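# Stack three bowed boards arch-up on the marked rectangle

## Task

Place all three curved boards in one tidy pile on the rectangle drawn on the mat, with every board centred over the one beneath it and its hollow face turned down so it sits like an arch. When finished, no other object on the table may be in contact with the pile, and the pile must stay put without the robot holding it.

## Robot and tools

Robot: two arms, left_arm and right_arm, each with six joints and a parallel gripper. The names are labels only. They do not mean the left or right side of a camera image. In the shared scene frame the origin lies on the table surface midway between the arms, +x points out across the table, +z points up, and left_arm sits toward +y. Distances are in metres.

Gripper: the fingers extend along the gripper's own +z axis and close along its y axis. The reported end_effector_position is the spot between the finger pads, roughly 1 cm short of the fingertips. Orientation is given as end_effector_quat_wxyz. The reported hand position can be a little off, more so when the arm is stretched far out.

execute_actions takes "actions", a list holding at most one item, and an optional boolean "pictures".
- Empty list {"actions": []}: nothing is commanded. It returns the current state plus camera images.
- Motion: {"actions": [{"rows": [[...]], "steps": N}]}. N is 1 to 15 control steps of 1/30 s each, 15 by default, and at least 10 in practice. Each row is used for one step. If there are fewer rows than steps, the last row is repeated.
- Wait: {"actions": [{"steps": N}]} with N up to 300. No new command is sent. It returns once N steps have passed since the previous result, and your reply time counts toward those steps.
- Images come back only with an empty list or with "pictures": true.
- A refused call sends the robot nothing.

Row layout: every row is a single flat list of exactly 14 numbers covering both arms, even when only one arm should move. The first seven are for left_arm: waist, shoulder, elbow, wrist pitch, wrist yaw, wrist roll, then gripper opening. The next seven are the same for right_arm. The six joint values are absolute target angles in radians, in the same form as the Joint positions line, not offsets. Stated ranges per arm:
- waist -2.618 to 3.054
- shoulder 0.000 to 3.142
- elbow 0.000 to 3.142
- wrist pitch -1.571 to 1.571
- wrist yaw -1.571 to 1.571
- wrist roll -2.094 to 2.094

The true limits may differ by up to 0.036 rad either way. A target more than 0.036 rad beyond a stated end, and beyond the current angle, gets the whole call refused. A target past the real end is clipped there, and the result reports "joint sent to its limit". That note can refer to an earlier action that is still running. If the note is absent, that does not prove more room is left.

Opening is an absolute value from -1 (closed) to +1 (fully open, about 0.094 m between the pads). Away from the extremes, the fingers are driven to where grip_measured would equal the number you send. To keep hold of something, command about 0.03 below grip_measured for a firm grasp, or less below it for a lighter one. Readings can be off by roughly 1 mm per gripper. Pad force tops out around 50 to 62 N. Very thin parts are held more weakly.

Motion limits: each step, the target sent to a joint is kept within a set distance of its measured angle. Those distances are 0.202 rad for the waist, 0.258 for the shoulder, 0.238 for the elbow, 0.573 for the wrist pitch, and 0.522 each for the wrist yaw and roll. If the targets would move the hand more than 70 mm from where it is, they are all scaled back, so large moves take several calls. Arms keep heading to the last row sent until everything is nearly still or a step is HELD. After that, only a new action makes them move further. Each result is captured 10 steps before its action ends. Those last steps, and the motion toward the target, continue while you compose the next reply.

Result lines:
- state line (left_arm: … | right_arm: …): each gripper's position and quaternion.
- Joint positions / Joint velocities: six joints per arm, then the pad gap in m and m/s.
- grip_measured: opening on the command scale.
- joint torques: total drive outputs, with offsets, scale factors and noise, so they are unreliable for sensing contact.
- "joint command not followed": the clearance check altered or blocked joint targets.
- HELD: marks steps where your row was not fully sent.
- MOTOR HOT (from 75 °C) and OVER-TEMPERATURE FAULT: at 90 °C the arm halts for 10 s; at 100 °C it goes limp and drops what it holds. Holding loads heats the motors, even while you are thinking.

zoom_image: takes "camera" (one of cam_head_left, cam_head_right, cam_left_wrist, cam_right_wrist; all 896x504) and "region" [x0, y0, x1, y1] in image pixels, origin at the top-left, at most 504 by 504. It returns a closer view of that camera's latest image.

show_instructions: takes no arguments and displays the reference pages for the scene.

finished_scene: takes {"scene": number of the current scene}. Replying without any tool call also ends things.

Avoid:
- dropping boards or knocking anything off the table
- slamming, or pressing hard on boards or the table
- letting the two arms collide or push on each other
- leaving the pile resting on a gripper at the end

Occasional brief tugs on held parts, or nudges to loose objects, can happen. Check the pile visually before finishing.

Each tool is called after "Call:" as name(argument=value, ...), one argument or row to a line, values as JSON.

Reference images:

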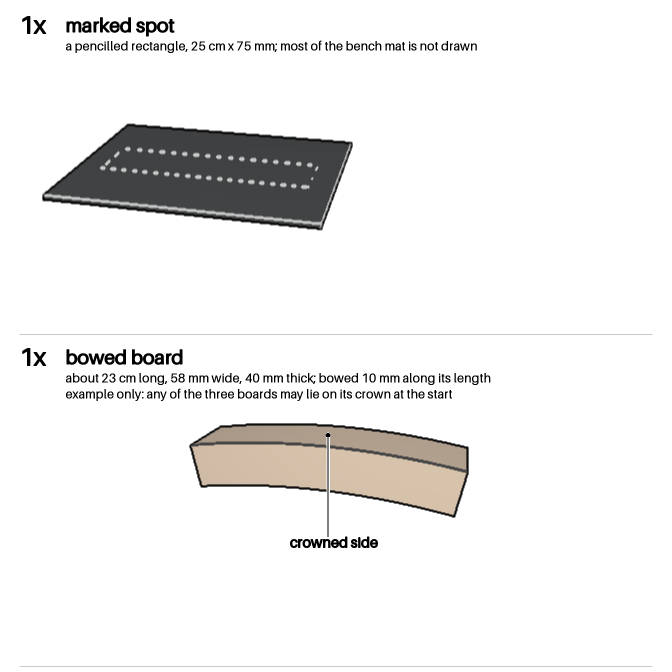

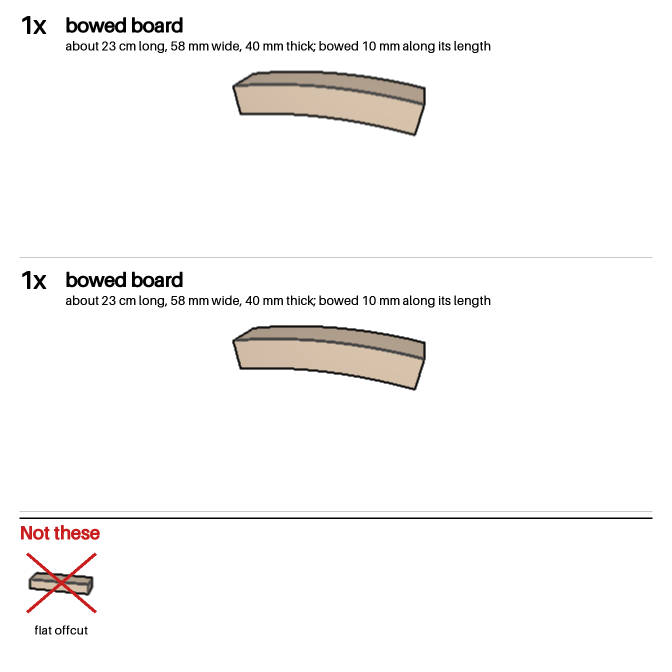

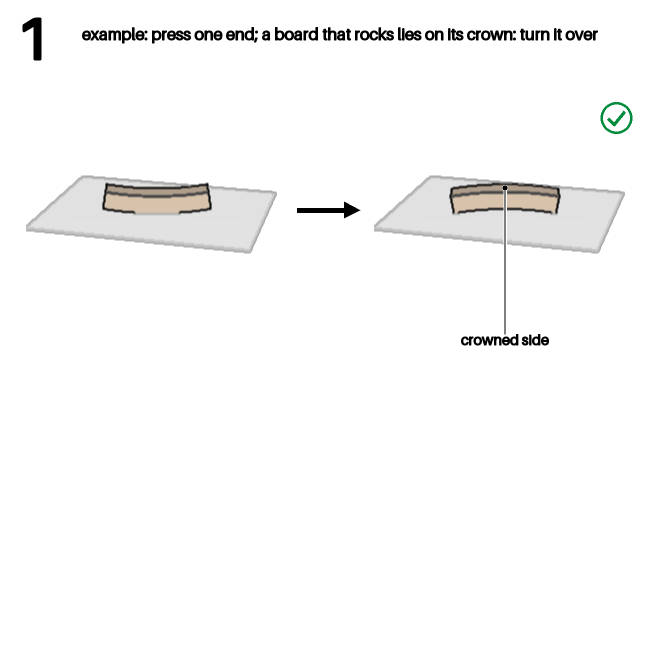

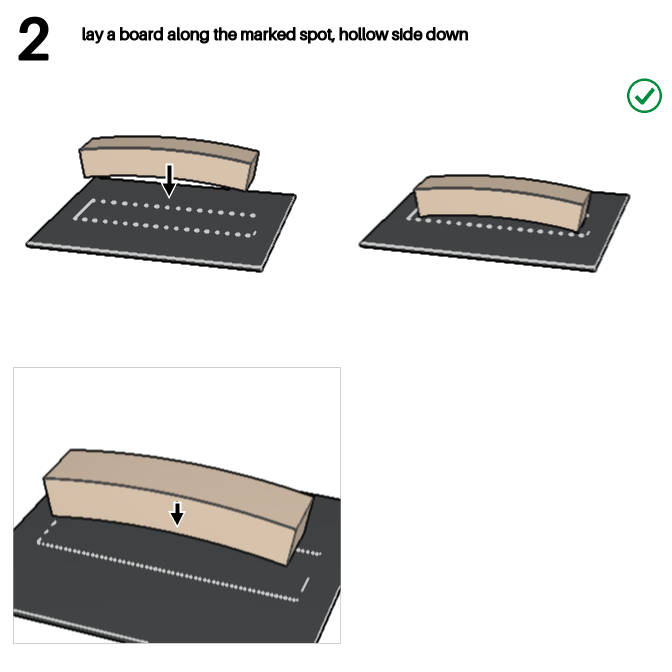

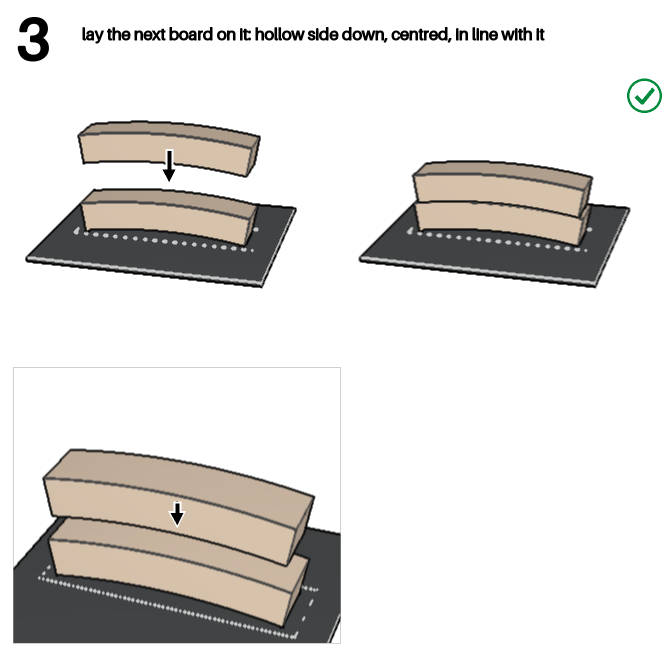

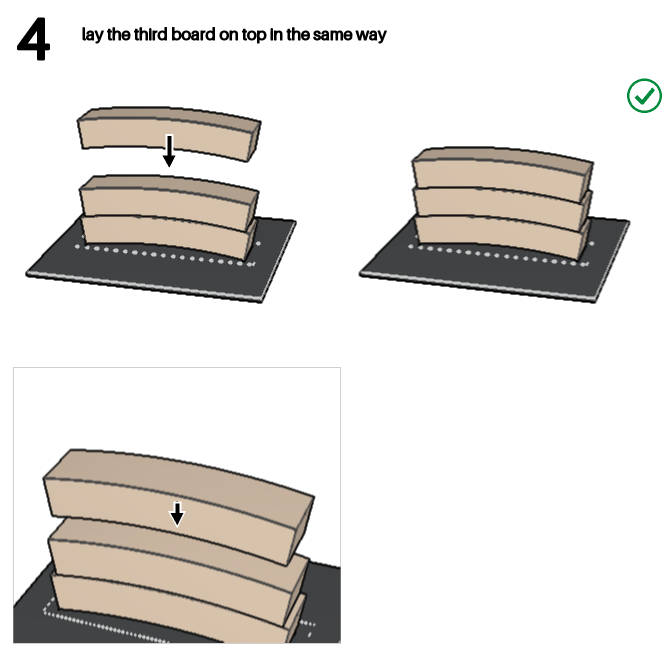

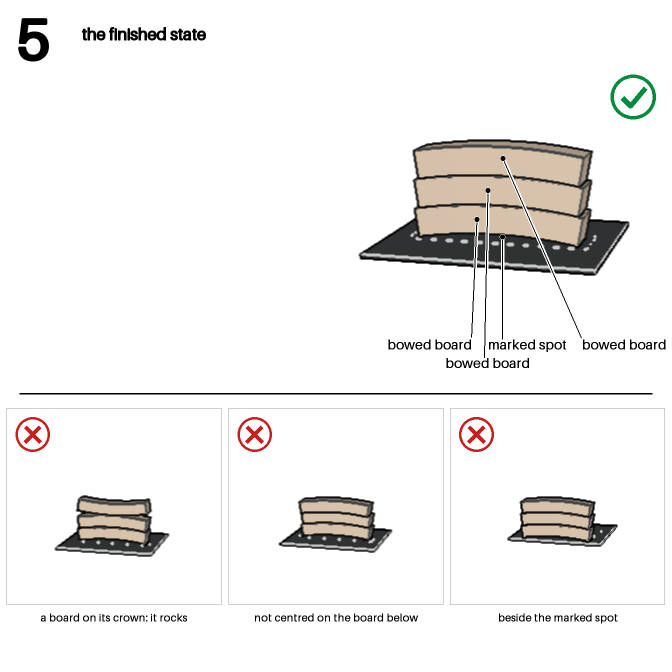

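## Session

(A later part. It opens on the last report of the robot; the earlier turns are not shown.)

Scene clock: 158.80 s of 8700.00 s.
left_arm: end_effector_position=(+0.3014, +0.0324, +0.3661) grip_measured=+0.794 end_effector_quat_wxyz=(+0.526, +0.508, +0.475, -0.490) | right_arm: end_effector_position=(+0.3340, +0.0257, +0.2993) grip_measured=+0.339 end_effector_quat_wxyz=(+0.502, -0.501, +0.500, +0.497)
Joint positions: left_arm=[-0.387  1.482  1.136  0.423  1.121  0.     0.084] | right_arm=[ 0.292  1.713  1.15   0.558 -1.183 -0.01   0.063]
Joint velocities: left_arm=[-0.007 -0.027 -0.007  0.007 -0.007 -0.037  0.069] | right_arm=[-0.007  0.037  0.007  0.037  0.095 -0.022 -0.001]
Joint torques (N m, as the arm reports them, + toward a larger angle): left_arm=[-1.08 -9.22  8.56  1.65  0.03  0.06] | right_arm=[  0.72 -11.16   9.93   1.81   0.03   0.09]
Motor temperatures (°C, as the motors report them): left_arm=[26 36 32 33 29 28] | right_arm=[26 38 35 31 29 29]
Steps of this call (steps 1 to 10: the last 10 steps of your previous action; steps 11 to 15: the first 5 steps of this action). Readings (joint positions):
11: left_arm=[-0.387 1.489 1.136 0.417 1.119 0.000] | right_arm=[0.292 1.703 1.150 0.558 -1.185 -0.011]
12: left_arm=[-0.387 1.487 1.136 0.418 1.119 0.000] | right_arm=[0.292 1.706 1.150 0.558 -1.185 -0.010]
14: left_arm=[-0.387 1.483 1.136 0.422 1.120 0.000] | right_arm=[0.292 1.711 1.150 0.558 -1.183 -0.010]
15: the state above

Call:
execute_actions(
  actions=[
    {"rows": [[-0.383,1.454,1.125,0.420,1.144,0.008,1,0.3015,1.7075,1.1815,0.58,-1.176,0.0,0.285],[-0.379,1.452,1.124,0.418,1.154,0.008,1,0.3015,1.7075,1.1815,0.58,-1.176,0.0,0.285],[-0.371,1.449,1.122,0.416,1.167,0.008,1,0.3015,1.7075,1.1815,0.58,-1.176,0.0,0.285],[-0.361,1.445,1.120,0.413,1.183,0.008,1,0.3015,1.7075,1.1815,0.58,-1.176,0.0,0.285],[-0.348,1.439,1.117,0.409,1.201,0.008,1,0.3015,1.7075,1.1815,0.58,-1.176,0.0,0.285],[-0.332,1.433,1.114,0.404,1.221,0.008,1,0.3015,1.7075,1.1815,0.58,-1.176,0.0,0.285],[-0.314,1.425,1.110,0.399,1.243,0.008,1,0.3015,1.7075,1.1815,0.58,-1.176,0.0,0.285],[-0.294,1.417,1.106,0.393,1.267,0.008,1,0.3015,1.7075,1.1815,0.58,-1.176,0.0,0.285],[-0.272,1.408,1.102,0.387,1.293,0.008,1,0.3015,1.7075,1.1815,0.58,-1.176,0.0,0.285],[-0.248,1.398,1.097,0.380,1.320,0.008,1,0.3015,1.7075,1.1815,0.58,-1.176,0.0,0.285],[-0.222,1.387,1.091,0.372,1.349,0.008,1,0.3015,1.7075,1.1815,0.58,-1.176,0.0,0.285],[-0.195,1.375,1.086,0.364,1.375,0.008,1,0.3015,1.7075,1.1815,0.58,-1.176,0.0,0.285],[-0.166,1.363,1.080,0.355,1.395,0.008,1,0.3015,1.7075,1.1815,0.58,-1.176,0.0,0.285],[-0.135,1.350,1.073,0.346,1.408,0.008,1,0.3015,1.7075,1.1815,0.58,-1.176,0.0,0.285],[-0.104,1.337,1.067,0.337,1.414,0.008,1,0.3015,1.7075,1.1815,0.58,-1.176,0.0,0.285]], "steps": 15},
  ],
)

Call:
execute_actions(
  actions=[
    {"rows": [[-0.071,1.323,1.060,0.327,1.414,0.008,1,0.3015,1.708,1.183,0.577,-1.176,0.0,0.285],[-0.037,1.309,1.053,0.318,1.414,0.008,1,0.3015,1.708,1.189,0.568,-1.176,0.0,0.285],[-0.003,1.295,1.046,0.307,1.414,0.008,1,0.3015,1.710,1.198,0.553,-1.176,0.0,0.285],[0.032,1.280,1.039,0.297,1.414,0.008,1,0.3015,1.711,1.209,0.533,-1.176,0.0,0.285],[0.067,1.265,1.031,0.287,1.414,0.008,1,0.3015,1.713,1.224,0.508,-1.176,0.0,0.285],[0.103,1.250,1.024,0.276,1.414,0.008,1,0.3015,1.716,1.241,0.478,-1.176,0.0,0.285],[0.139,1.235,1.016,0.265,1.414,0.008,1,0.3015,1.718,1.261,0.443,-1.176,0.0,0.285],[0.176,1.220,1.009,0.255,1.414,0.008,1,0.3015,1.721,1.282,0.404,-1.176,0.0,0.285],[0.212,1.205,1.001,0.244,1.414,0.008,1,0.3015,1.724,1.305,0.361,-1.176,0.0,0.285],[0.248,1.190,0.994,0.233,1.414,0.008,1,0.3015,1.728,1.330,0.314,-1.176,0.0,0.285],[0.283,1.175,0.986,0.223,1.414,0.008,1,0.3015,1.731,1.356,0.264,-1.176,0.0,0.285],[0.318,1.160,0.979,0.213,1.414,0.008,1,0.3015,1.735,1.383,0.211,-1.176,0.0,0.285],[0.352,1.146,0.972,0.202,1.414,0.008,1,0.3015,1.739,1.411,0.155,-1.176,0.0,0.285],[0.386,1.132,0.965,0.193,1.414,0.008,1,0.3015,1.742,1.440,0.096,-1.176,0.0,0.285],[0.419,1.118,0.958,0.183,1.414,0.008,1,0.3015,1.746,1.468,0.034,-1.176,0.0,0.285]], "steps": 15},
  ],
)

Call:
execute_actions(
  actions=[
    {"rows": [[0.450,1.105,0.952,0.174,1.414,0.008,1,0.302,1.750,1.497,-0.029,-1.174,-0.001,0.285],[0.481,1.092,0.945,0.165,1.414,0.008,1,0.305,1.754,1.525,-0.094,-1.169,-0.003,0.285],[0.510,1.080,0.939,0.156,1.414,0.008,1,0.309,1.758,1.553,-0.161,-1.161,-0.006,0.285],[0.537,1.068,0.934,0.148,1.414,0.008,1,0.315,1.761,1.580,-0.229,-1.150,-0.011,0.285],[0.563,1.057,0.928,0.140,1.414,0.008,1,0.322,1.765,1.606,-0.298,-1.135,-0.017,0.285],[0.587,1.047,0.923,0.133,1.414,0.008,1,0.331,1.768,1.631,-0.367,-1.118,-0.024,0.285],[0.609,1.038,0.919,0.127,1.414,0.008,1,0.341,1.771,1.654,-0.437,-1.099,-0.032,0.285],[0.629,1.030,0.915,0.121,1.414,0.008,1,0.352,1.774,1.676,-0.508,-1.077,-0.041,0.285],[0.647,1.022,0.911,0.116,1.414,0.008,1,0.364,1.777,1.695,-0.578,-1.053,-0.051,0.285],[0.663,1.016,0.908,0.111,1.414,0.008,1,0.377,1.779,1.713,-0.647,-1.027,-0.062,0.285],[0.676,1.010,0.905,0.107,1.414,0.008,1,0.392,1.781,1.727,-0.716,-0.998,-0.074,0.285],[0.686,1.006,0.903,0.104,1.414,0.008,1,0.407,1.783,1.739,-0.784,-0.968,-0.086,0.285],[0.694,1.003,0.901,0.102,1.414,0.008,1,0.423,1.784,1.748,-0.851,-0.937,-0.100,0.285],[0.698,1.001,0.900,0.100,1.414,0.008,1,0.440,1.785,1.753,-0.916,-0.904,-0.113,0.285],[0.700,1.000,0.900,0.100,1.414,0.008,1,0.457,1.785,1.755,-0.979,-0.869,-0.128,0.285]], "steps": 15},
  ],
)

Call:
execute_actions(
  actions=[
    {"rows": [[0.7,1.0,0.9,0.1,1.414,0.008,1,0.476,1.785,1.755,-1.041,-0.833,-0.143,0.285],[0.7,1.0,0.9,0.1,1.414,0.008,1,0.494,1.785,1.755,-1.100,-0.797,-0.158,0.285],[0.7,1.0,0.9,0.1,1.414,0.008,1,0.513,1.785,1.755,-1.156,-0.759,-0.174,0.285],[0.7,1.0,0.9,0.1,1.414,0.008,1,0.533,1.785,1.755,-1.209,-0.721,-0.189,0.285],[0.7,1.0,0.9,0.1,1.414,0.008,1,0.552,1.785,1.755,-1.259,-0.682,-0.206,0.285],[0.7,1.0,0.9,0.1,1.414,0.008,1,0.572,1.785,1.755,-1.306,-0.643,-0.222,0.285],[0.7,1.0,0.9,0.1,1.414,0.008,1,0.592,1.785,1.755,-1.349,-0.604,-0.238,0.285],[0.7,1.0,0.9,0.1,1.414,0.008,1,0.612,1.785,1.755,-1.388,-0.564,-0.255,0.285],[0.7,1.0,0.9,0.1,1.414,0.008,1,0.632,1.785,1.755,-1.423,-0.525,-0.271,0.285],[0.7,1.0,0.9,0.1,1.414,0.008,1,0.652,1.785,1.755,-1.453,-0.486,-0.287,0.285],[0.7,1.0,0.9,0.1,1.414,0.008,1,0.672,1.785,1.755,-1.478,-0.447,-0.304,0.285],[0.7,1.0,0.9,0.1,1.414,0.008,1,0.691,1.785,1.755,-1.498,-0.409,-0.319,0.285],[0.7,1.0,0.9,0.1,1.414,0.008,1,0.710,1.785,1.755,-1.513,-0.371,-0.335,0.285],[0.7,1.0,0.9,0.1,1.414,0.008,1,0.729,1.785,1.755,-1.522,-0.335,-0.350,0.285],[0.7,1.0,0.9,0.1,1.414,0.008,1,0.747,1.785,1.755,-1.525,-0.299,-0.365,0.285]], "steps": 15},
  ],
)

Call:
execute_actions(
  actions=[
    {"rows": [[0.7,1.0,0.9,0.1,1.414,0.008,1,0.765,1.785,1.755,-1.525,-0.264,-0.380,0.285],[0.7,1.0,0.9,0.1,1.414,0.008,1,0.781,1.785,1.755,-1.525,-0.231,-0.393,0.285],[0.7,1.0,0.9,0.1,1.414,0.008,1,0.797,1.785,1.755,-1.525,-0.200,-0.407,0.285],[0.7,1.0,0.9,0.1,1.414,0.008,1,0.813,1.785,1.755,-1.525,-0.170,-0.419,0.285],[0.7,1.0,0.9,0.1,1.414,0.008,1,0.827,1.785,1.755,-1.525,-0.141,-0.431,0.285],[0.7,1.0,0.9,0.1,1.414,0.008,1,0.840,1.785,1.755,-1.525,-0.115,-0.442,0.285],[0.7,1.0,0.9,0.1,1.414,0.008,1,0.853,1.785,1.755,-1.525,-0.091,-0.452,0.285],[0.7,1.0,0.9,0.1,1.414,0.008,1,0.864,1.785,1.755,-1.525,-0.069,-0.461,0.285],[0.7,1.0,0.9,0.1,1.414,0.008,1,0.874,1.785,1.755,-1.525,-0.050,-0.469,0.285],[0.7,1.0,0.9,0.1,1.414,0.008,1,0.882,1.785,1.755,-1.525,-0.033,-0.476,0.285],[0.7,1.0,0.9,0.1,1.414,0.008,1,0.890,1.785,1.755,-1.525,-0.018,-0.482,0.285],[0.7,1.0,0.9,0.1,1.414,0.008,1,0.895,1.785,1.755,-1.525,-0.007,-0.487,0.285],[0.7,1.0,0.9,0.1,1.414,0.008,1,0.900,1.785,1.755,-1.525,0.001,-0.490,0.285],[0.7,1.0,0.9,0.1,1.414,0.008,1,0.902,1.785,1.755,-1.525,0.006,-0.492,0.285],[0.7,1.0,0.9,0.1,1.414,0.008,1,0.903,1.785,1.755,-1.525,0.008,-0.493,0.285]], "steps": 15},
  ],
)

Call:
execute_actions(
  actions=[
    {"steps": 25},
  ],
  pictures=true,
)

Scene clock: 169.43 s of 8700.00 s.
left_arm: end_effector_position=(+0.2970, +0.0347, +0.3664) grip_measured=+1.000 end_effector_quat_wxyz=(+0.520, +0.515, +0.468, -0.495) | right_arm: end_effector_position=(+0.3343, +0.0257, +0.2988) grip_measured=+0.339 end_effector_quat_wxyz=(+0.502, -0.501, +0.501, +0.497)
Joint positions: left_arm=[-0.38   1.478  1.133  0.423  1.151  0.     0.094] | right_arm=[ 0.292  1.714  1.15   0.558 -1.182 -0.01   0.063]
Joint velocities: left_arm=[ 0.154 -0.105 -0.11  -0.11   0.3   -0.051  0.   ] | right_arm=[-0.012 -0.002  0.022 -0.007 -0.007  0.022  0.   ]
Joint torques (N m, as the arm reports them, + toward a larger angle): left_arm=[ 1.95 -9.83  7.06  1.44  0.01  0.07] | right_arm=[  0.74 -11.01   9.94   1.77   0.05   0.09]
Motor temperatures (°C, as the motors report them): left_arm=[26 36 32 33 29 28] | right_arm=[26 39 36 33 29 29]
Steps of this call (steps 1 to 10: the last 10 steps of your previous action; steps 11 to 15: the robot went on to your last target; steps 16 to 90: nothing new was sent; then 7.47 s passed at rest; steps 91 to 95: the first 5 steps of this action). Readings (joint positions):
91: left_arm=[-0.387 1.481 1.136 0.425 1.125 0.000] | right_arm=[0.292 1.714 1.150 0.558 -1.182 -0.010]
92: left_arm=[-0.387 1.481 1.136 0.425 1.128 0.000] | right_arm=[0.292 1.714 1.150 0.558 -1.182 -0.010]
94: left_arm=[-0.385 1.481 1.136 0.424 1.141 0.000] | right_arm=[0.292 1.714 1.150 0.558 -1.182 -0.010]
95: the state above

Scene clock: 169.93 s of 8700.00 s.
left_arm: end_effector_position=(+0.3124, +0.1542, +0.3753) grip_measured=+1.000 end_effector_quat_wxyz=(+0.550, +0.482, +0.511, -0.451) | right_arm: end_effector_position=(+0.3351, +0.0260, +0.2981) grip_measured=+0.339 end_effector_quat_wxyz=(+0.496, -0.498, +0.506, +0.500)
Joint positions: left_arm=[-0.001  1.317  1.052  0.336  1.382  0.     0.094] | right_arm=[ 0.292  1.715  1.158  0.536 -1.182 -0.01   0.063]
Joint velocities: left_arm=[ 0.979 -0.437 -0.222 -0.315  0.125  0.007  0.   ] | right_arm=[ 0.002  0.042  0.208 -0.359  0.007  0.037 -0.001]
Joint torques (N m, as the arm reports them, + toward a larger angle): left_arm=[ 0.74 -7.5   7.11  1.22  0.04  0.07] | right_arm=[  0.79 -10.88  11.79   1.9    0.04   0.08]
Motor temperatures (°C, as the motors report them): left_arm=[26 36 32 33 29 28] | right_arm=[26 39 36 33 29 29]
Steps of this call (steps 1 to 10: the last 10 steps of your previous action; steps 11 to 15: the first 5 steps of this action). Readings (joint positions):
11: left_arm=[-0.135 1.375 1.079 0.368 1.348 0.000] | right_arm=[0.292 1.714 1.150 0.558 -1.182 -0.010]
12: left_arm=[-0.103 1.361 1.072 0.361 1.360 0.000] | right_arm=[0.292 1.714 1.150 0.557 -1.182 -0.010]
14: left_arm=[-0.036 1.332 1.059 0.344 1.376 0.000] | right_arm=[0.292 1.714 1.152 0.548 -1.182 -0.010]
15: the state above

Scene clock: 170.43 s of 8700.00 s.
left_arm: end_effector_position=(+0.3169, +0.2988, +0.3790) grip_measured=+1.000 end_effector_quat_wxyz=(+0.635, +0.335, +0.621, -0.315) | right_arm: end_effector_position=(+0.3553, +0.0345, +0.3362) grip_measured=+0.339 end_effector_quat_wxyz=(+0.407, -0.451, +0.596, +0.525)
Joint positions: left_arm=[0.51  1.101 0.946 0.189 1.403 0.    0.094] | right_arm=[ 0.296  1.761  1.52  -0.054 -1.155 -0.007  0.063]
Joint velocities: left_arm=[ 0.779 -0.349 -0.168 -0.242  0.051 -0.066  0.   ] | right_arm=[ 0.115  0.076  0.799 -1.81   0.271 -0.051  0.   ]
Joint torques (N m, as the arm reports them, + toward a larger angle): left_arm=[ 0.57 -5.18  7.06  1.24  0.07  0.05] | right_arm=[  1.52 -11.34  10.78   1.78  -0.35  -0.11]
Motor temperatures (°C, as the motors report them): left_arm=[26 35 32 33 29 28] | right_arm=[26 39 36 33 29 29]
Steps of this call (steps 1 to 10: the last 10 steps of your previous action; steps 11 to 15: the first 5 steps of this action). Readings (joint positions):
11: left_arm=[0.388 1.153 0.971 0.227 1.402 0.000] | right_arm=[0.292 1.750 1.405 0.170 -1.174 -0.006]
12: left_arm=[0.420 1.139 0.965 0.217 1.403 0.000] | right_arm=[0.292 1.752 1.434 0.118 -1.172 -0.006]
14: left_arm=[0.481 1.113 0.952 0.198 1.403 0.000] | right_arm=[0.293 1.758 1.492 0.005 -1.162 -0.006]
15: the state above

Scene clock: 170.93 s of 8700.00 s.
left_arm: end_effector_position=(+0.3050, +0.3420, +0.3760) grip_measured=+1.000 end_effector_quat_wxyz=(+0.655, +0.269, +0.654, -0.267) | right_arm: end_effector_position=(+0.2636, +0.0499, +0.2443) grip_measured=+0.339 end_effector_quat_wxyz=(+0.126, -0.407, +0.804, +0.416)
Joint positions: left_arm=[0.688 1.022 0.909 0.116 1.405 0.    0.094] | right_arm=[ 0.51   1.789  1.713 -1.016 -0.792 -0.132  0.063]
Joint velocities: left_arm=[-0.012 -0.002 -0.012 -0.095  0.007 -0.037  0.   ] | right_arm=[ 0.554  0.056 -0.002 -1.795  1.033 -0.344 -0.001]
Joint torques (N m, as the arm reports them, + toward a larger angle): left_arm=[ 0.94 -4.36  6.81  1.24  0.07  0.08] | right_arm=[  0.59 -11.64  10.53   1.25  -0.85  -0.17]
Motor temperatures (°C, as the motors report them): left_arm=[26 35 32 33 29 28] | right_arm=[26 39 36 33 29 29]
Steps of this call (steps 1 to 10: the last 10 steps of your previous action; steps 11 to 15: the first 5 steps of this action). Readings (joint positions):
11: left_arm=[0.687 1.024 0.910 0.123 1.405 0.000] | right_arm=[0.433 1.783 1.711 -0.766 -0.927 -0.080]
12: left_arm=[0.688 1.023 0.909 0.121 1.405 0.000] | right_arm=[0.452 1.784 1.713 -0.830 -0.895 -0.092]
14: left_arm=[0.688 1.022 0.909 0.118 1.405 0.000] | right_arm=[0.490 1.786 1.713 -0.955 -0.828 -0.118]
15: the state above

Scene clock: 171.43 s of 8700.00 s.
left_arm: end_effector_position=(+0.3050, +0.3420, +0.3754) grip_measured=+1.000 end_effector_quat_wxyz=(+0.654, +0.267, +0.655, -0.269) | right_arm: end_effector_position=(+0.1635, -0.0094, +0.1726) grip_measured=+0.338 end_effector_quat_wxyz=(-0.038, -0.579, +0.805, +0.122)
Joint positions: left_arm=[0.688 1.022 0.908 0.111 1.405 0.    0.094] | right_arm=[ 0.794  1.797  1.713 -1.497 -0.256 -0.361  0.063]
Joint velocities: left_arm=[-0.027  0.017  0.002 -0.051  0.022 -0.037  0.   ] | right_arm=[ 0.422 -0.027 -0.012 -0.286  0.945 -0.462 -0.001]
Joint torques (N m, as the arm reports them, + toward a larger angle): left_arm=[ 0.94 -4.43  6.98  1.24  0.07  0.08] | right_arm=[  0.56 -11.24   9.83   0.2   -0.36  -0.12]
Motor temperatures (°C, as the motors report them): left_arm=[26 35 32 33 29 28] | right_arm=[26 39 36 33 29 29]
Steps of this call (steps 1 to 10: the last 10 steps of your previous action; steps 11 to 15: the first 5 steps of this action). Readings (joint positions):
11: left_arm=[0.688 1.022 0.908 0.111 1.405 0.000] | right_arm=[0.727 1.797 1.713 -1.457 -0.388 -0.301]
12: left_arm=[0.688 1.022 0.908 0.111 1.405 0.000] | right_arm=[0.745 1.797 1.713 -1.472 -0.354 -0.317]
14: left_arm=[0.688 1.022 0.908 0.111 1.405 0.000] | right_arm=[0.779 1.797 1.713 -1.491 -0.288 -0.347]
15: the state above

Scene clock: 172.27 s of 8700.00 s.
left_arm: end_effector_position=(+0.3050, +0.3420, +0.3753) grip_measured=+1.000 end_effector_quat_wxyz=(+0.654, +0.267, +0.655, -0.269) | right_arm: end_effector_position=(+0.1711, -0.0224, +0.1668) grip_measured=+0.338 end_effector_quat_wxyz=(-0.011, -0.671, +0.741, -0.006)
Joint positions: left_arm=[0.688 1.022 0.908 0.111 1.405 0.    0.094] | right_arm=[ 0.895  1.797  1.713 -1.511  0.007 -0.484  0.063]
Joint velocities: left_arm=[-0.002 -0.002  0.017  0.022 -0.022 -0.007  0.   ] | right_arm=[-0.007  0.002 -0.002  0.037  0.022 -0.051 -0.   ]
Joint torques (N m, as the arm reports them, + toward a larger angle): left_arm=[ 0.92 -4.45  7.09  1.21  0.07  0.04] | right_arm=[  0.62 -11.21   9.8    0.09   0.02  -0.11]
Motor temperatures (°C, as the motors report them): left_arm=[26 35 32 32 29 28] | right_arm=[26 39 36 32 29 29]
Kept back: nothing.
Steps of this call (steps 1 to 10: the last 10 steps of your previous action; steps 11 to 25: the robot went on to your last target). Readings (joint positions):
1: left_arm=[0.688 1.022 0.908 0.111 1.405 0.000] | right_arm=[0.809 1.797 1.713 -1.501 -0.227 -0.375]
2: left_arm=[0.688 1.022 0.908 0.111 1.405 0.000] | right_arm=[0.823 1.797 1.713 -1.504 -0.198 -0.388]
4: left_arm=[0.688 1.022 0.908 0.111 1.405 0.000] | right_arm=[0.847 1.797 1.713 -1.508 -0.145 -0.412]
8: left_arm=[0.688 1.022 0.908 0.111 1.405 0.000] | right_arm=[0.883 1.797 1.713 -1.511 -0.065 -0.449]
25: the state above

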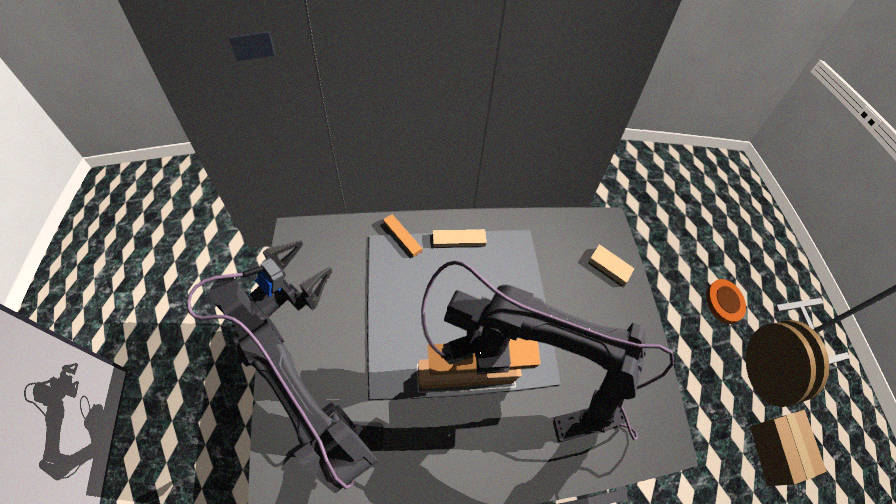

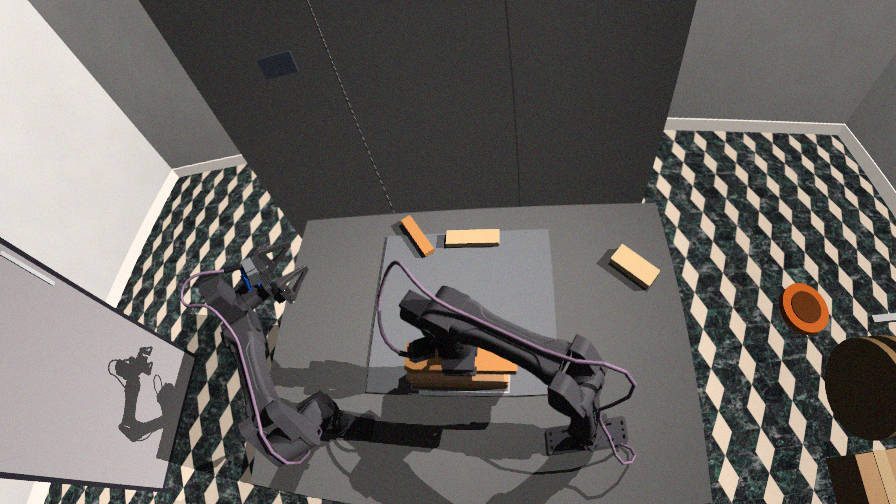

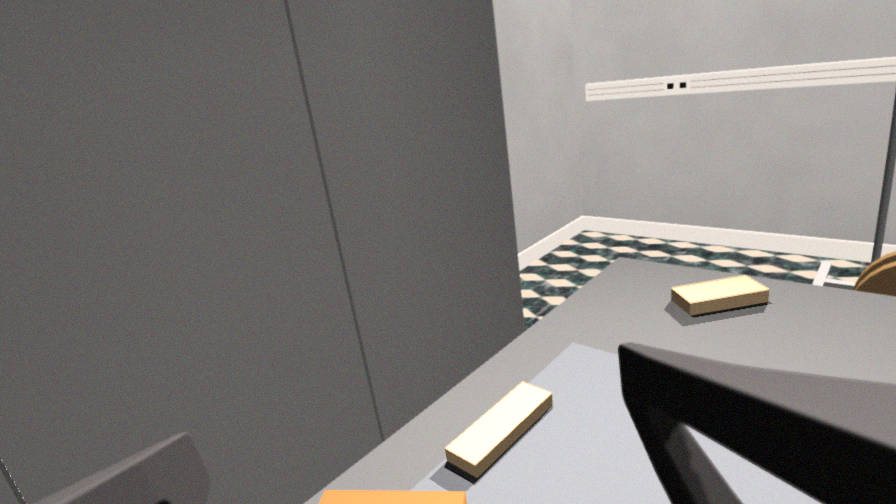

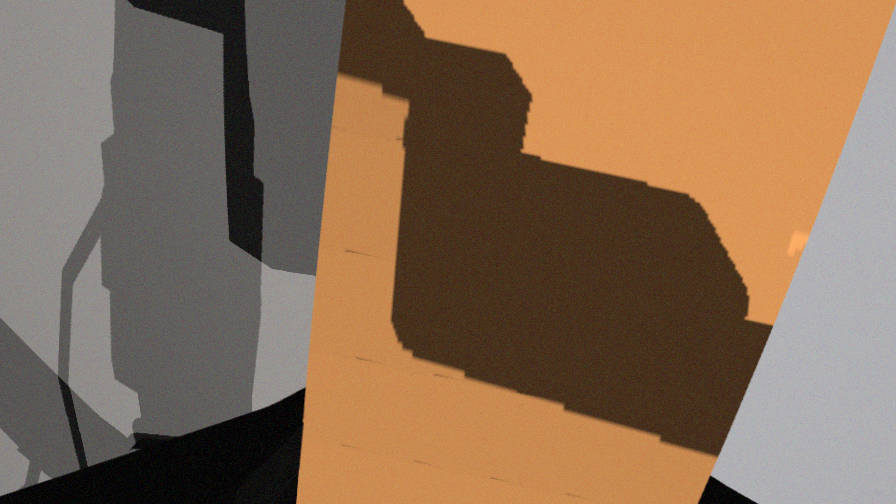

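Call:
zoom_image(
  camera="cam_head_left",
  region=[400, 325, 560, 405],
)

Call:
zoom_image(
  camera="cam_head_right",
  region=[380, 325, 540, 405],
)

Region (400, 325, 560, 405) of cam_head_left's 896x504 image, scaled by 3.150, with more detail than that image has.

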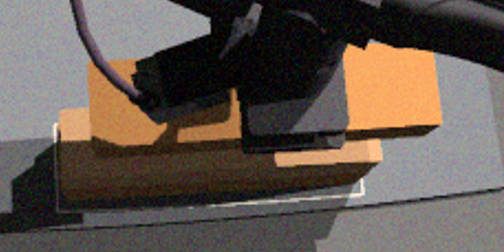

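Region (380, 325, 540, 405) of cam_head_right's 896x504 image, scaled by 3.150, with more detail than that image has.

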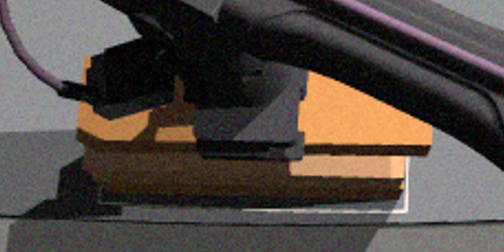

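Call:
execute_actions(
  actions=[
    {"rows": [[0.7,1.0,0.9,0.1,1.414,0.008,1,0.903,1.785,1.740,-1.512,0.006,-0.488,0.285],[0.7,1.0,0.9,0.1,1.414,0.008,1,0.903,1.786,1.725,-1.502,0.004,-0.483,0.285],[0.7,1.0,0.9,0.1,1.414,0.008,1,0.904,1.786,1.712,-1.494,0.002,-0.479,0.285],[0.7,1.0,0.9,0.1,1.414,0.008,1,0.904,1.787,1.708,-1.4855,0.0,-0.479,0.285],[0.7,1.0,0.9,0.1,1.414,0.008,1,0.905,1.788,1.704,-1.480,-0.002,-0.478,0.285],[0.7,1.0,0.9,0.1,1.414,0.008,1,0.905,1.789,1.700,-1.473,-0.004,-0.477,0.285],[0.7,1.0,0.9,0.1,1.414,0.008,1,0.906,1.791,1.695,-1.466,-0.006,-0.476,0.285],[0.7,1.0,0.9,0.1,1.414,0.008,1,0.907,1.792,1.689,-1.458,-0.006,-0.475,0.285],[0.7,1.0,0.9,0.1,1.414,0.008,1,0.908,1.794,1.683,-1.449,-0.006,-0.474,0.285],[0.7,1.0,0.9,0.1,1.414,0.008,1,0.909,1.796,1.677,-1.441,-0.006,-0.473,0.285],[0.7,1.0,0.9,0.1,1.414,0.008,1,0.910,1.797,1.670,-1.431,-0.006,-0.472,0.285],[0.7,1.0,0.9,0.1,1.414,0.008,1,0.911,1.799,1.663,-1.422,-0.006,-0.471,0.285],[0.7,1.0,0.9,0.1,1.414,0.008,1,0.912,1.801,1.656,-1.412,-0.006,-0.470,0.285],[0.7,1.0,0.9,0.1,1.414,0.008,1,0.913,1.803,1.648,-1.4025,-0.006,-0.468,0.285],[0.7,1.0,0.9,0.1,1.414,0.008,1,0.9145,1.8055,1.641,-1.393,-0.006,-0.467,0.285]], "steps": 15},
  ],
)

Call:
execute_actions(
  actions=[
    {"rows": [[0.7,1.0,0.9,0.1,1.414,0.008,1,0.916,1.808,1.634,-1.383,-0.006,-0.466,0.285],[0.7,1.0,0.9,0.1,1.414,0.008,1,0.917,1.810,1.626,-1.374,-0.006,-0.464,0.285],[0.7,1.0,0.9,0.1,1.414,0.008,1,0.918,1.812,1.619,-1.364,-0.006,-0.463,0.285],[0.7,1.0,0.9,0.1,1.414,0.008,1,0.919,1.814,1.612,-1.356,-0.006,-0.462,0.285],[0.7,1.0,0.9,0.1,1.414,0.008,1,0.920,1.815,1.605,-1.347,-0.006,-0.461,0.285],[0.7,1.0,0.9,0.1,1.414,0.008,1,0.921,1.817,1.599,-1.339,-0.006,-0.460,0.285],[0.7,1.0,0.9,0.1,1.414,0.008,1,0.922,1.819,1.593,-1.332,-0.006,-0.459,0.285],[0.7,1.0,0.9,0.1,1.414,0.008,1,0.923,1.820,1.587,-1.325,-0.006,-0.458,0.285],[0.7,1.0,0.9,0.1,1.414,0.008,1,0.924,1.822,1.582,-1.319,-0.006,-0.457,0.285],[0.7,1.0,0.9,0.1,1.414,0.008,1,0.924,1.823,1.578,-1.314,-0.006,-0.456,0.285],[0.7,1.0,0.9,0.1,1.414,0.008,1,0.925,1.824,1.574,-1.310,-0.006,-0.455,0.285],[0.7,1.0,0.9,0.1,1.414,0.008,1,0.925,1.825,1.571,-1.307,-0.006,-0.455,0.285],[0.7,1.0,0.9,0.1,1.414,0.008,1,0.926,1.8255,1.569,-1.306,-0.006,-0.454,0.285],[0.7,1.0,0.9,0.1,1.414,0.008,1,0.926,1.826,1.5675,-1.305,-0.006,-0.454,0.285],[0.7,1.0,0.9,0.1,1.414,0.008,1,0.926,1.826,1.567,-1.305,-0.006,-0.454,0.285]], "steps": 15},
  ],
)

Call:
execute_actions(
  actions=[
    {"steps": 22},
  ],
  pictures=true,
)

Scene clock: 175.40 s of 8700.00 s.
left_arm: end_effector_position=(+0.3050, +0.3420, +0.3753) grip_measured=+1.000 end_effector_quat_wxyz=(+0.654, +0.267, +0.655, -0.269) | right_arm: end_effector_position=(+0.1716, -0.0221, +0.1668) grip_measured=+0.338 end_effector_quat_wxyz=(-0.010, -0.671, +0.741, -0.007)
Joint positions: left_arm=[0.688 1.022 0.908 0.111 1.405 0.    0.094] | right_arm=[ 0.895  1.797  1.713 -1.509  0.008 -0.485  0.063]
Joint velocities: left_arm=[-0.002  0.002 -0.002 -0.037 -0.095  0.022  0.   ] | right_arm=[ 0.027 -0.007  0.017  0.022 -0.066 -0.125 -0.   ]
Joint torques (N m, as the arm reports them, + toward a larger angle): left_arm=[ 0.85 -4.49  6.97  1.27  0.08  0.06] | right_arm=[  0.78 -10.9    5.54   0.46  -0.09   0.07]
Motor temperatures (°C, as the motors report them): left_arm=[26 35 31 32 29 28] | right_arm=[26 39 36 32 29 29]
Steps of this call (steps 1 to 30: the robot went on to your last target; steps 31 to 89: nothing new was sent; steps 90 to 94: the first 5 steps of this action). Readings (joint positions):
90: left_arm=[0.688 1.022 0.908 0.111 1.405 0.000] | right_arm=[0.895 1.797 1.713 -1.511 0.008 -0.485]
91: left_arm=[0.688 1.022 0.908 0.111 1.405 0.000] | right_arm=[0.895 1.797 1.713 -1.511 0.008 -0.485]
93: left_arm=[0.688 1.022 0.908 0.111 1.405 0.000] | right_arm=[0.895 1.797 1.713 -1.511 0.008 -0.485]
94: the state above

Scene clock: 175.90 s of 8700.00 s.
left_arm: end_effector_position=(+0.3050, +0.3420, +0.3753) grip_measured=+1.000 end_effector_quat_wxyz=(+0.654, +0.267, +0.655, -0.269) | right_arm: end_effector_position=(+0.1724, -0.0130, +0.1418) grip_measured=+0.338 end_effector_quat_wxyz=(-0.005, -0.672, +0.741, -0.005)
Joint positions: left_arm=[0.688 1.022 0.908 0.111 1.405 0.    0.094] | right_arm=[ 0.907  1.809  1.628 -1.403  0.007 -0.474  0.063]
Joint velocities: left_arm=[-0.002 -0.012  0.007 -0.037 -0.066 -0.051  0.   ] | right_arm=[ 0.032  0.085 -0.227  0.227  0.022  0.066  0.   ]
Joint torques (N m, as the arm reports them, + toward a larger angle): left_arm=[ 0.83 -4.55  7.    1.23  0.11  0.09] | right_arm=[  0.79 -10.22   5.68   0.41  -0.11   0.08]
Motor temperatures (°C, as the motors report them): left_arm=[26 35 31 32 29 28] | right_arm=[26 39 36 32 29 29]
Steps of this call (steps 1 to 10: the last 10 steps of your previous action; steps 11 to 15: the first 5 steps of this action). Readings (joint positions):
11: left_arm=[0.688 1.022 0.908 0.111 1.405 0.000] | right_arm=[0.901 1.798 1.656 -1.438 0.008 -0.478]
12: left_arm=[0.688 1.022 0.908 0.111 1.405 0.000] | right_arm=[0.903 1.800 1.650 -1.431 0.008 -0.477]
14: left_arm=[0.688 1.022 0.908 0.111 1.405 0.000] | right_arm=[0.906 1.805 1.636 -1.412 0.007 -0.475]
15: the state above

Scene clock: 176.63 s of 8700.00 s.
left_arm: end_effector_position=(+0.3050, +0.3420, +0.3753) grip_measured=+1.000 end_effector_quat_wxyz=(+0.654, +0.267, +0.655, -0.269) | right_arm: end_effector_position=(+0.1741, -0.0054, +0.1221) grip_measured=+0.338 end_effector_quat_wxyz=(-0.002, -0.671, +0.742, -0.004)
Joint positions: left_arm=[0.688 1.022 0.908 0.111 1.405 0.    0.094] | right_arm=[ 0.915  1.829  1.576 -1.323  0.007 -0.462  0.063]
Joint velocities: left_arm=[ 0.012 -0.002  0.002 -0.037 -0.007 -0.007  0.   ] | right_arm=[-0.002 -0.002 -0.007 -0.007 -0.007  0.022 -0.001]
Joint torques (N m, as the arm reports them, + toward a larger angle): left_arm=[ 0.82 -4.36  6.82  1.26  0.12  0.1 ] | right_arm=[  0.86 -10.97   5.72   0.46  -0.12   0.07]
Motor temperatures (°C, as the motors report them): left_arm=[26 35 31 32 29 28] | right_arm=[26 39 36 32 29 29]
Kept back: nothing.
Steps of this call (steps 1 to 10: the last 10 steps of your previous action; steps 11 to 22: the robot went on to your last target). Readings (joint positions):
1: left_arm=[0.688 1.022 0.908 0.111 1.405 0.000] | right_arm=[0.908 1.812 1.621 -1.393 0.007 -0.473]
2: left_arm=[0.688 1.022 0.908 0.111 1.405 0.000] | right_arm=[0.910 1.815 1.614 -1.385 0.007 -0.472]
4: left_arm=[0.688 1.022 0.908 0.111 1.405 0.000] | right_arm=[0.911 1.821 1.600 -1.368 0.007 -0.469]
8: left_arm=[0.688 1.022 0.908 0.111 1.405 0.000] | right_arm=[0.914 1.828 1.582 -1.343 0.007 -0.465]
22: the state above

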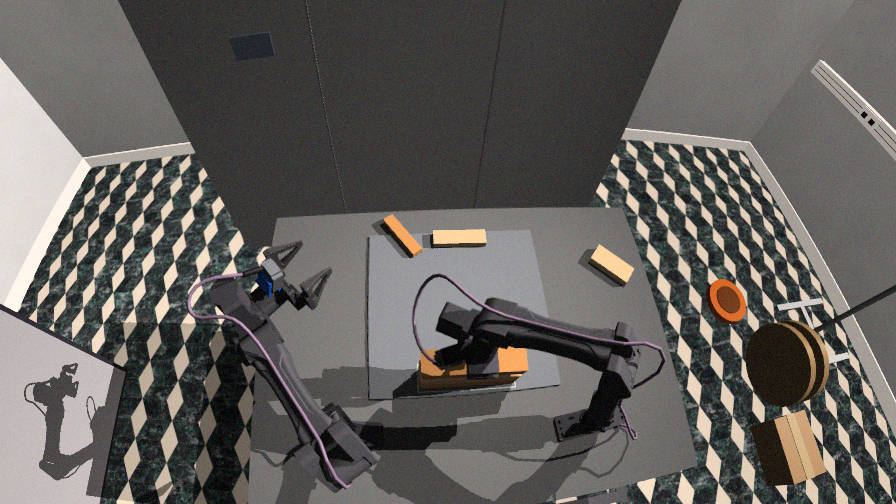

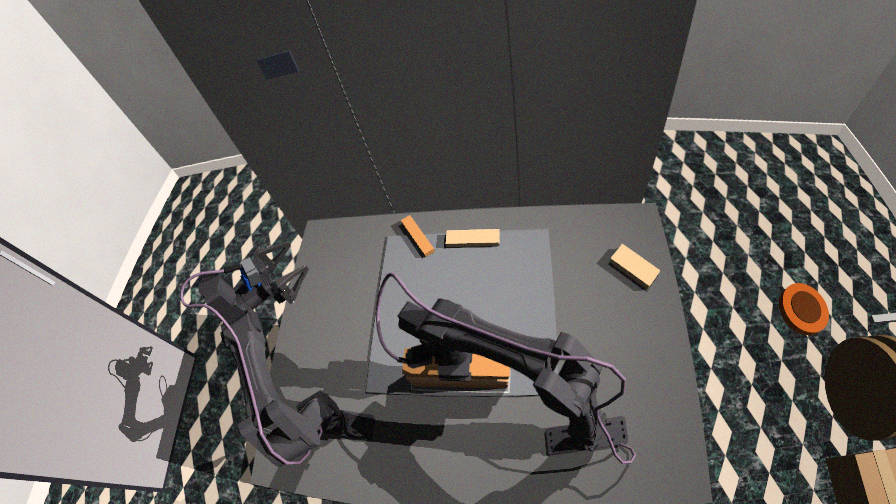

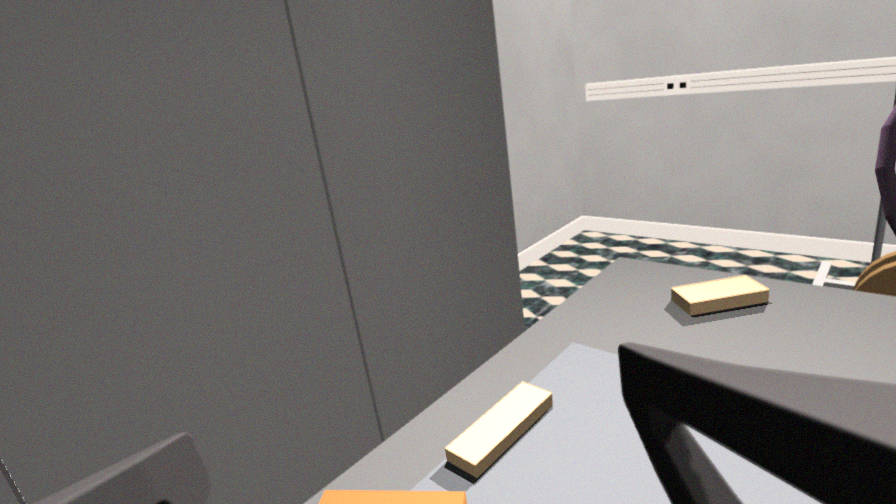

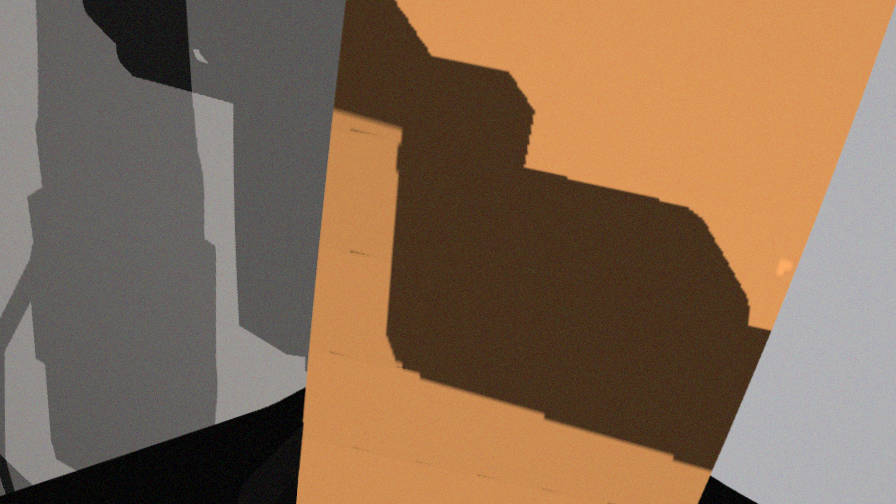

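Call:
zoom_image(
  camera="cam_head_left",
  region=[400, 340, 470, 400],
)

Call:
zoom_image(
  camera="cam_head_right",
  region=[460, 340, 530, 400],
)

Region (400, 340, 470, 400) of cam_head_left's 896x504 image, scaled by 7.200, with more detail than that image has; it fills the top 432 rows of this view, and the rest is white.

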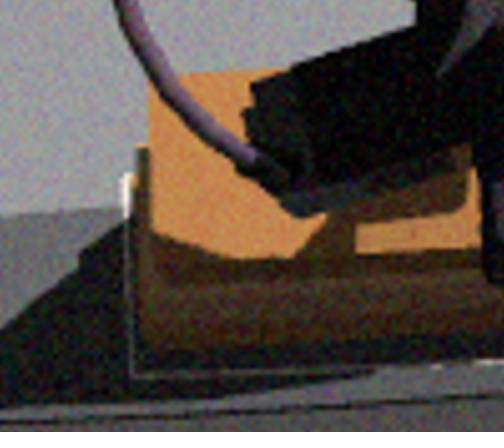

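Region (460, 340, 530, 400) of cam_head_right's 896x504 image, scaled by 7.200, with more detail than that image has; it fills the top 432 rows of this view, and the rest is white.

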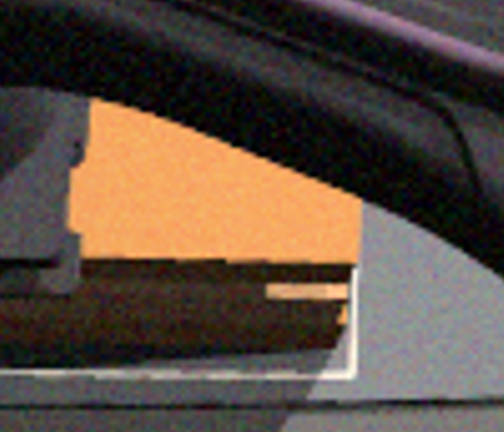

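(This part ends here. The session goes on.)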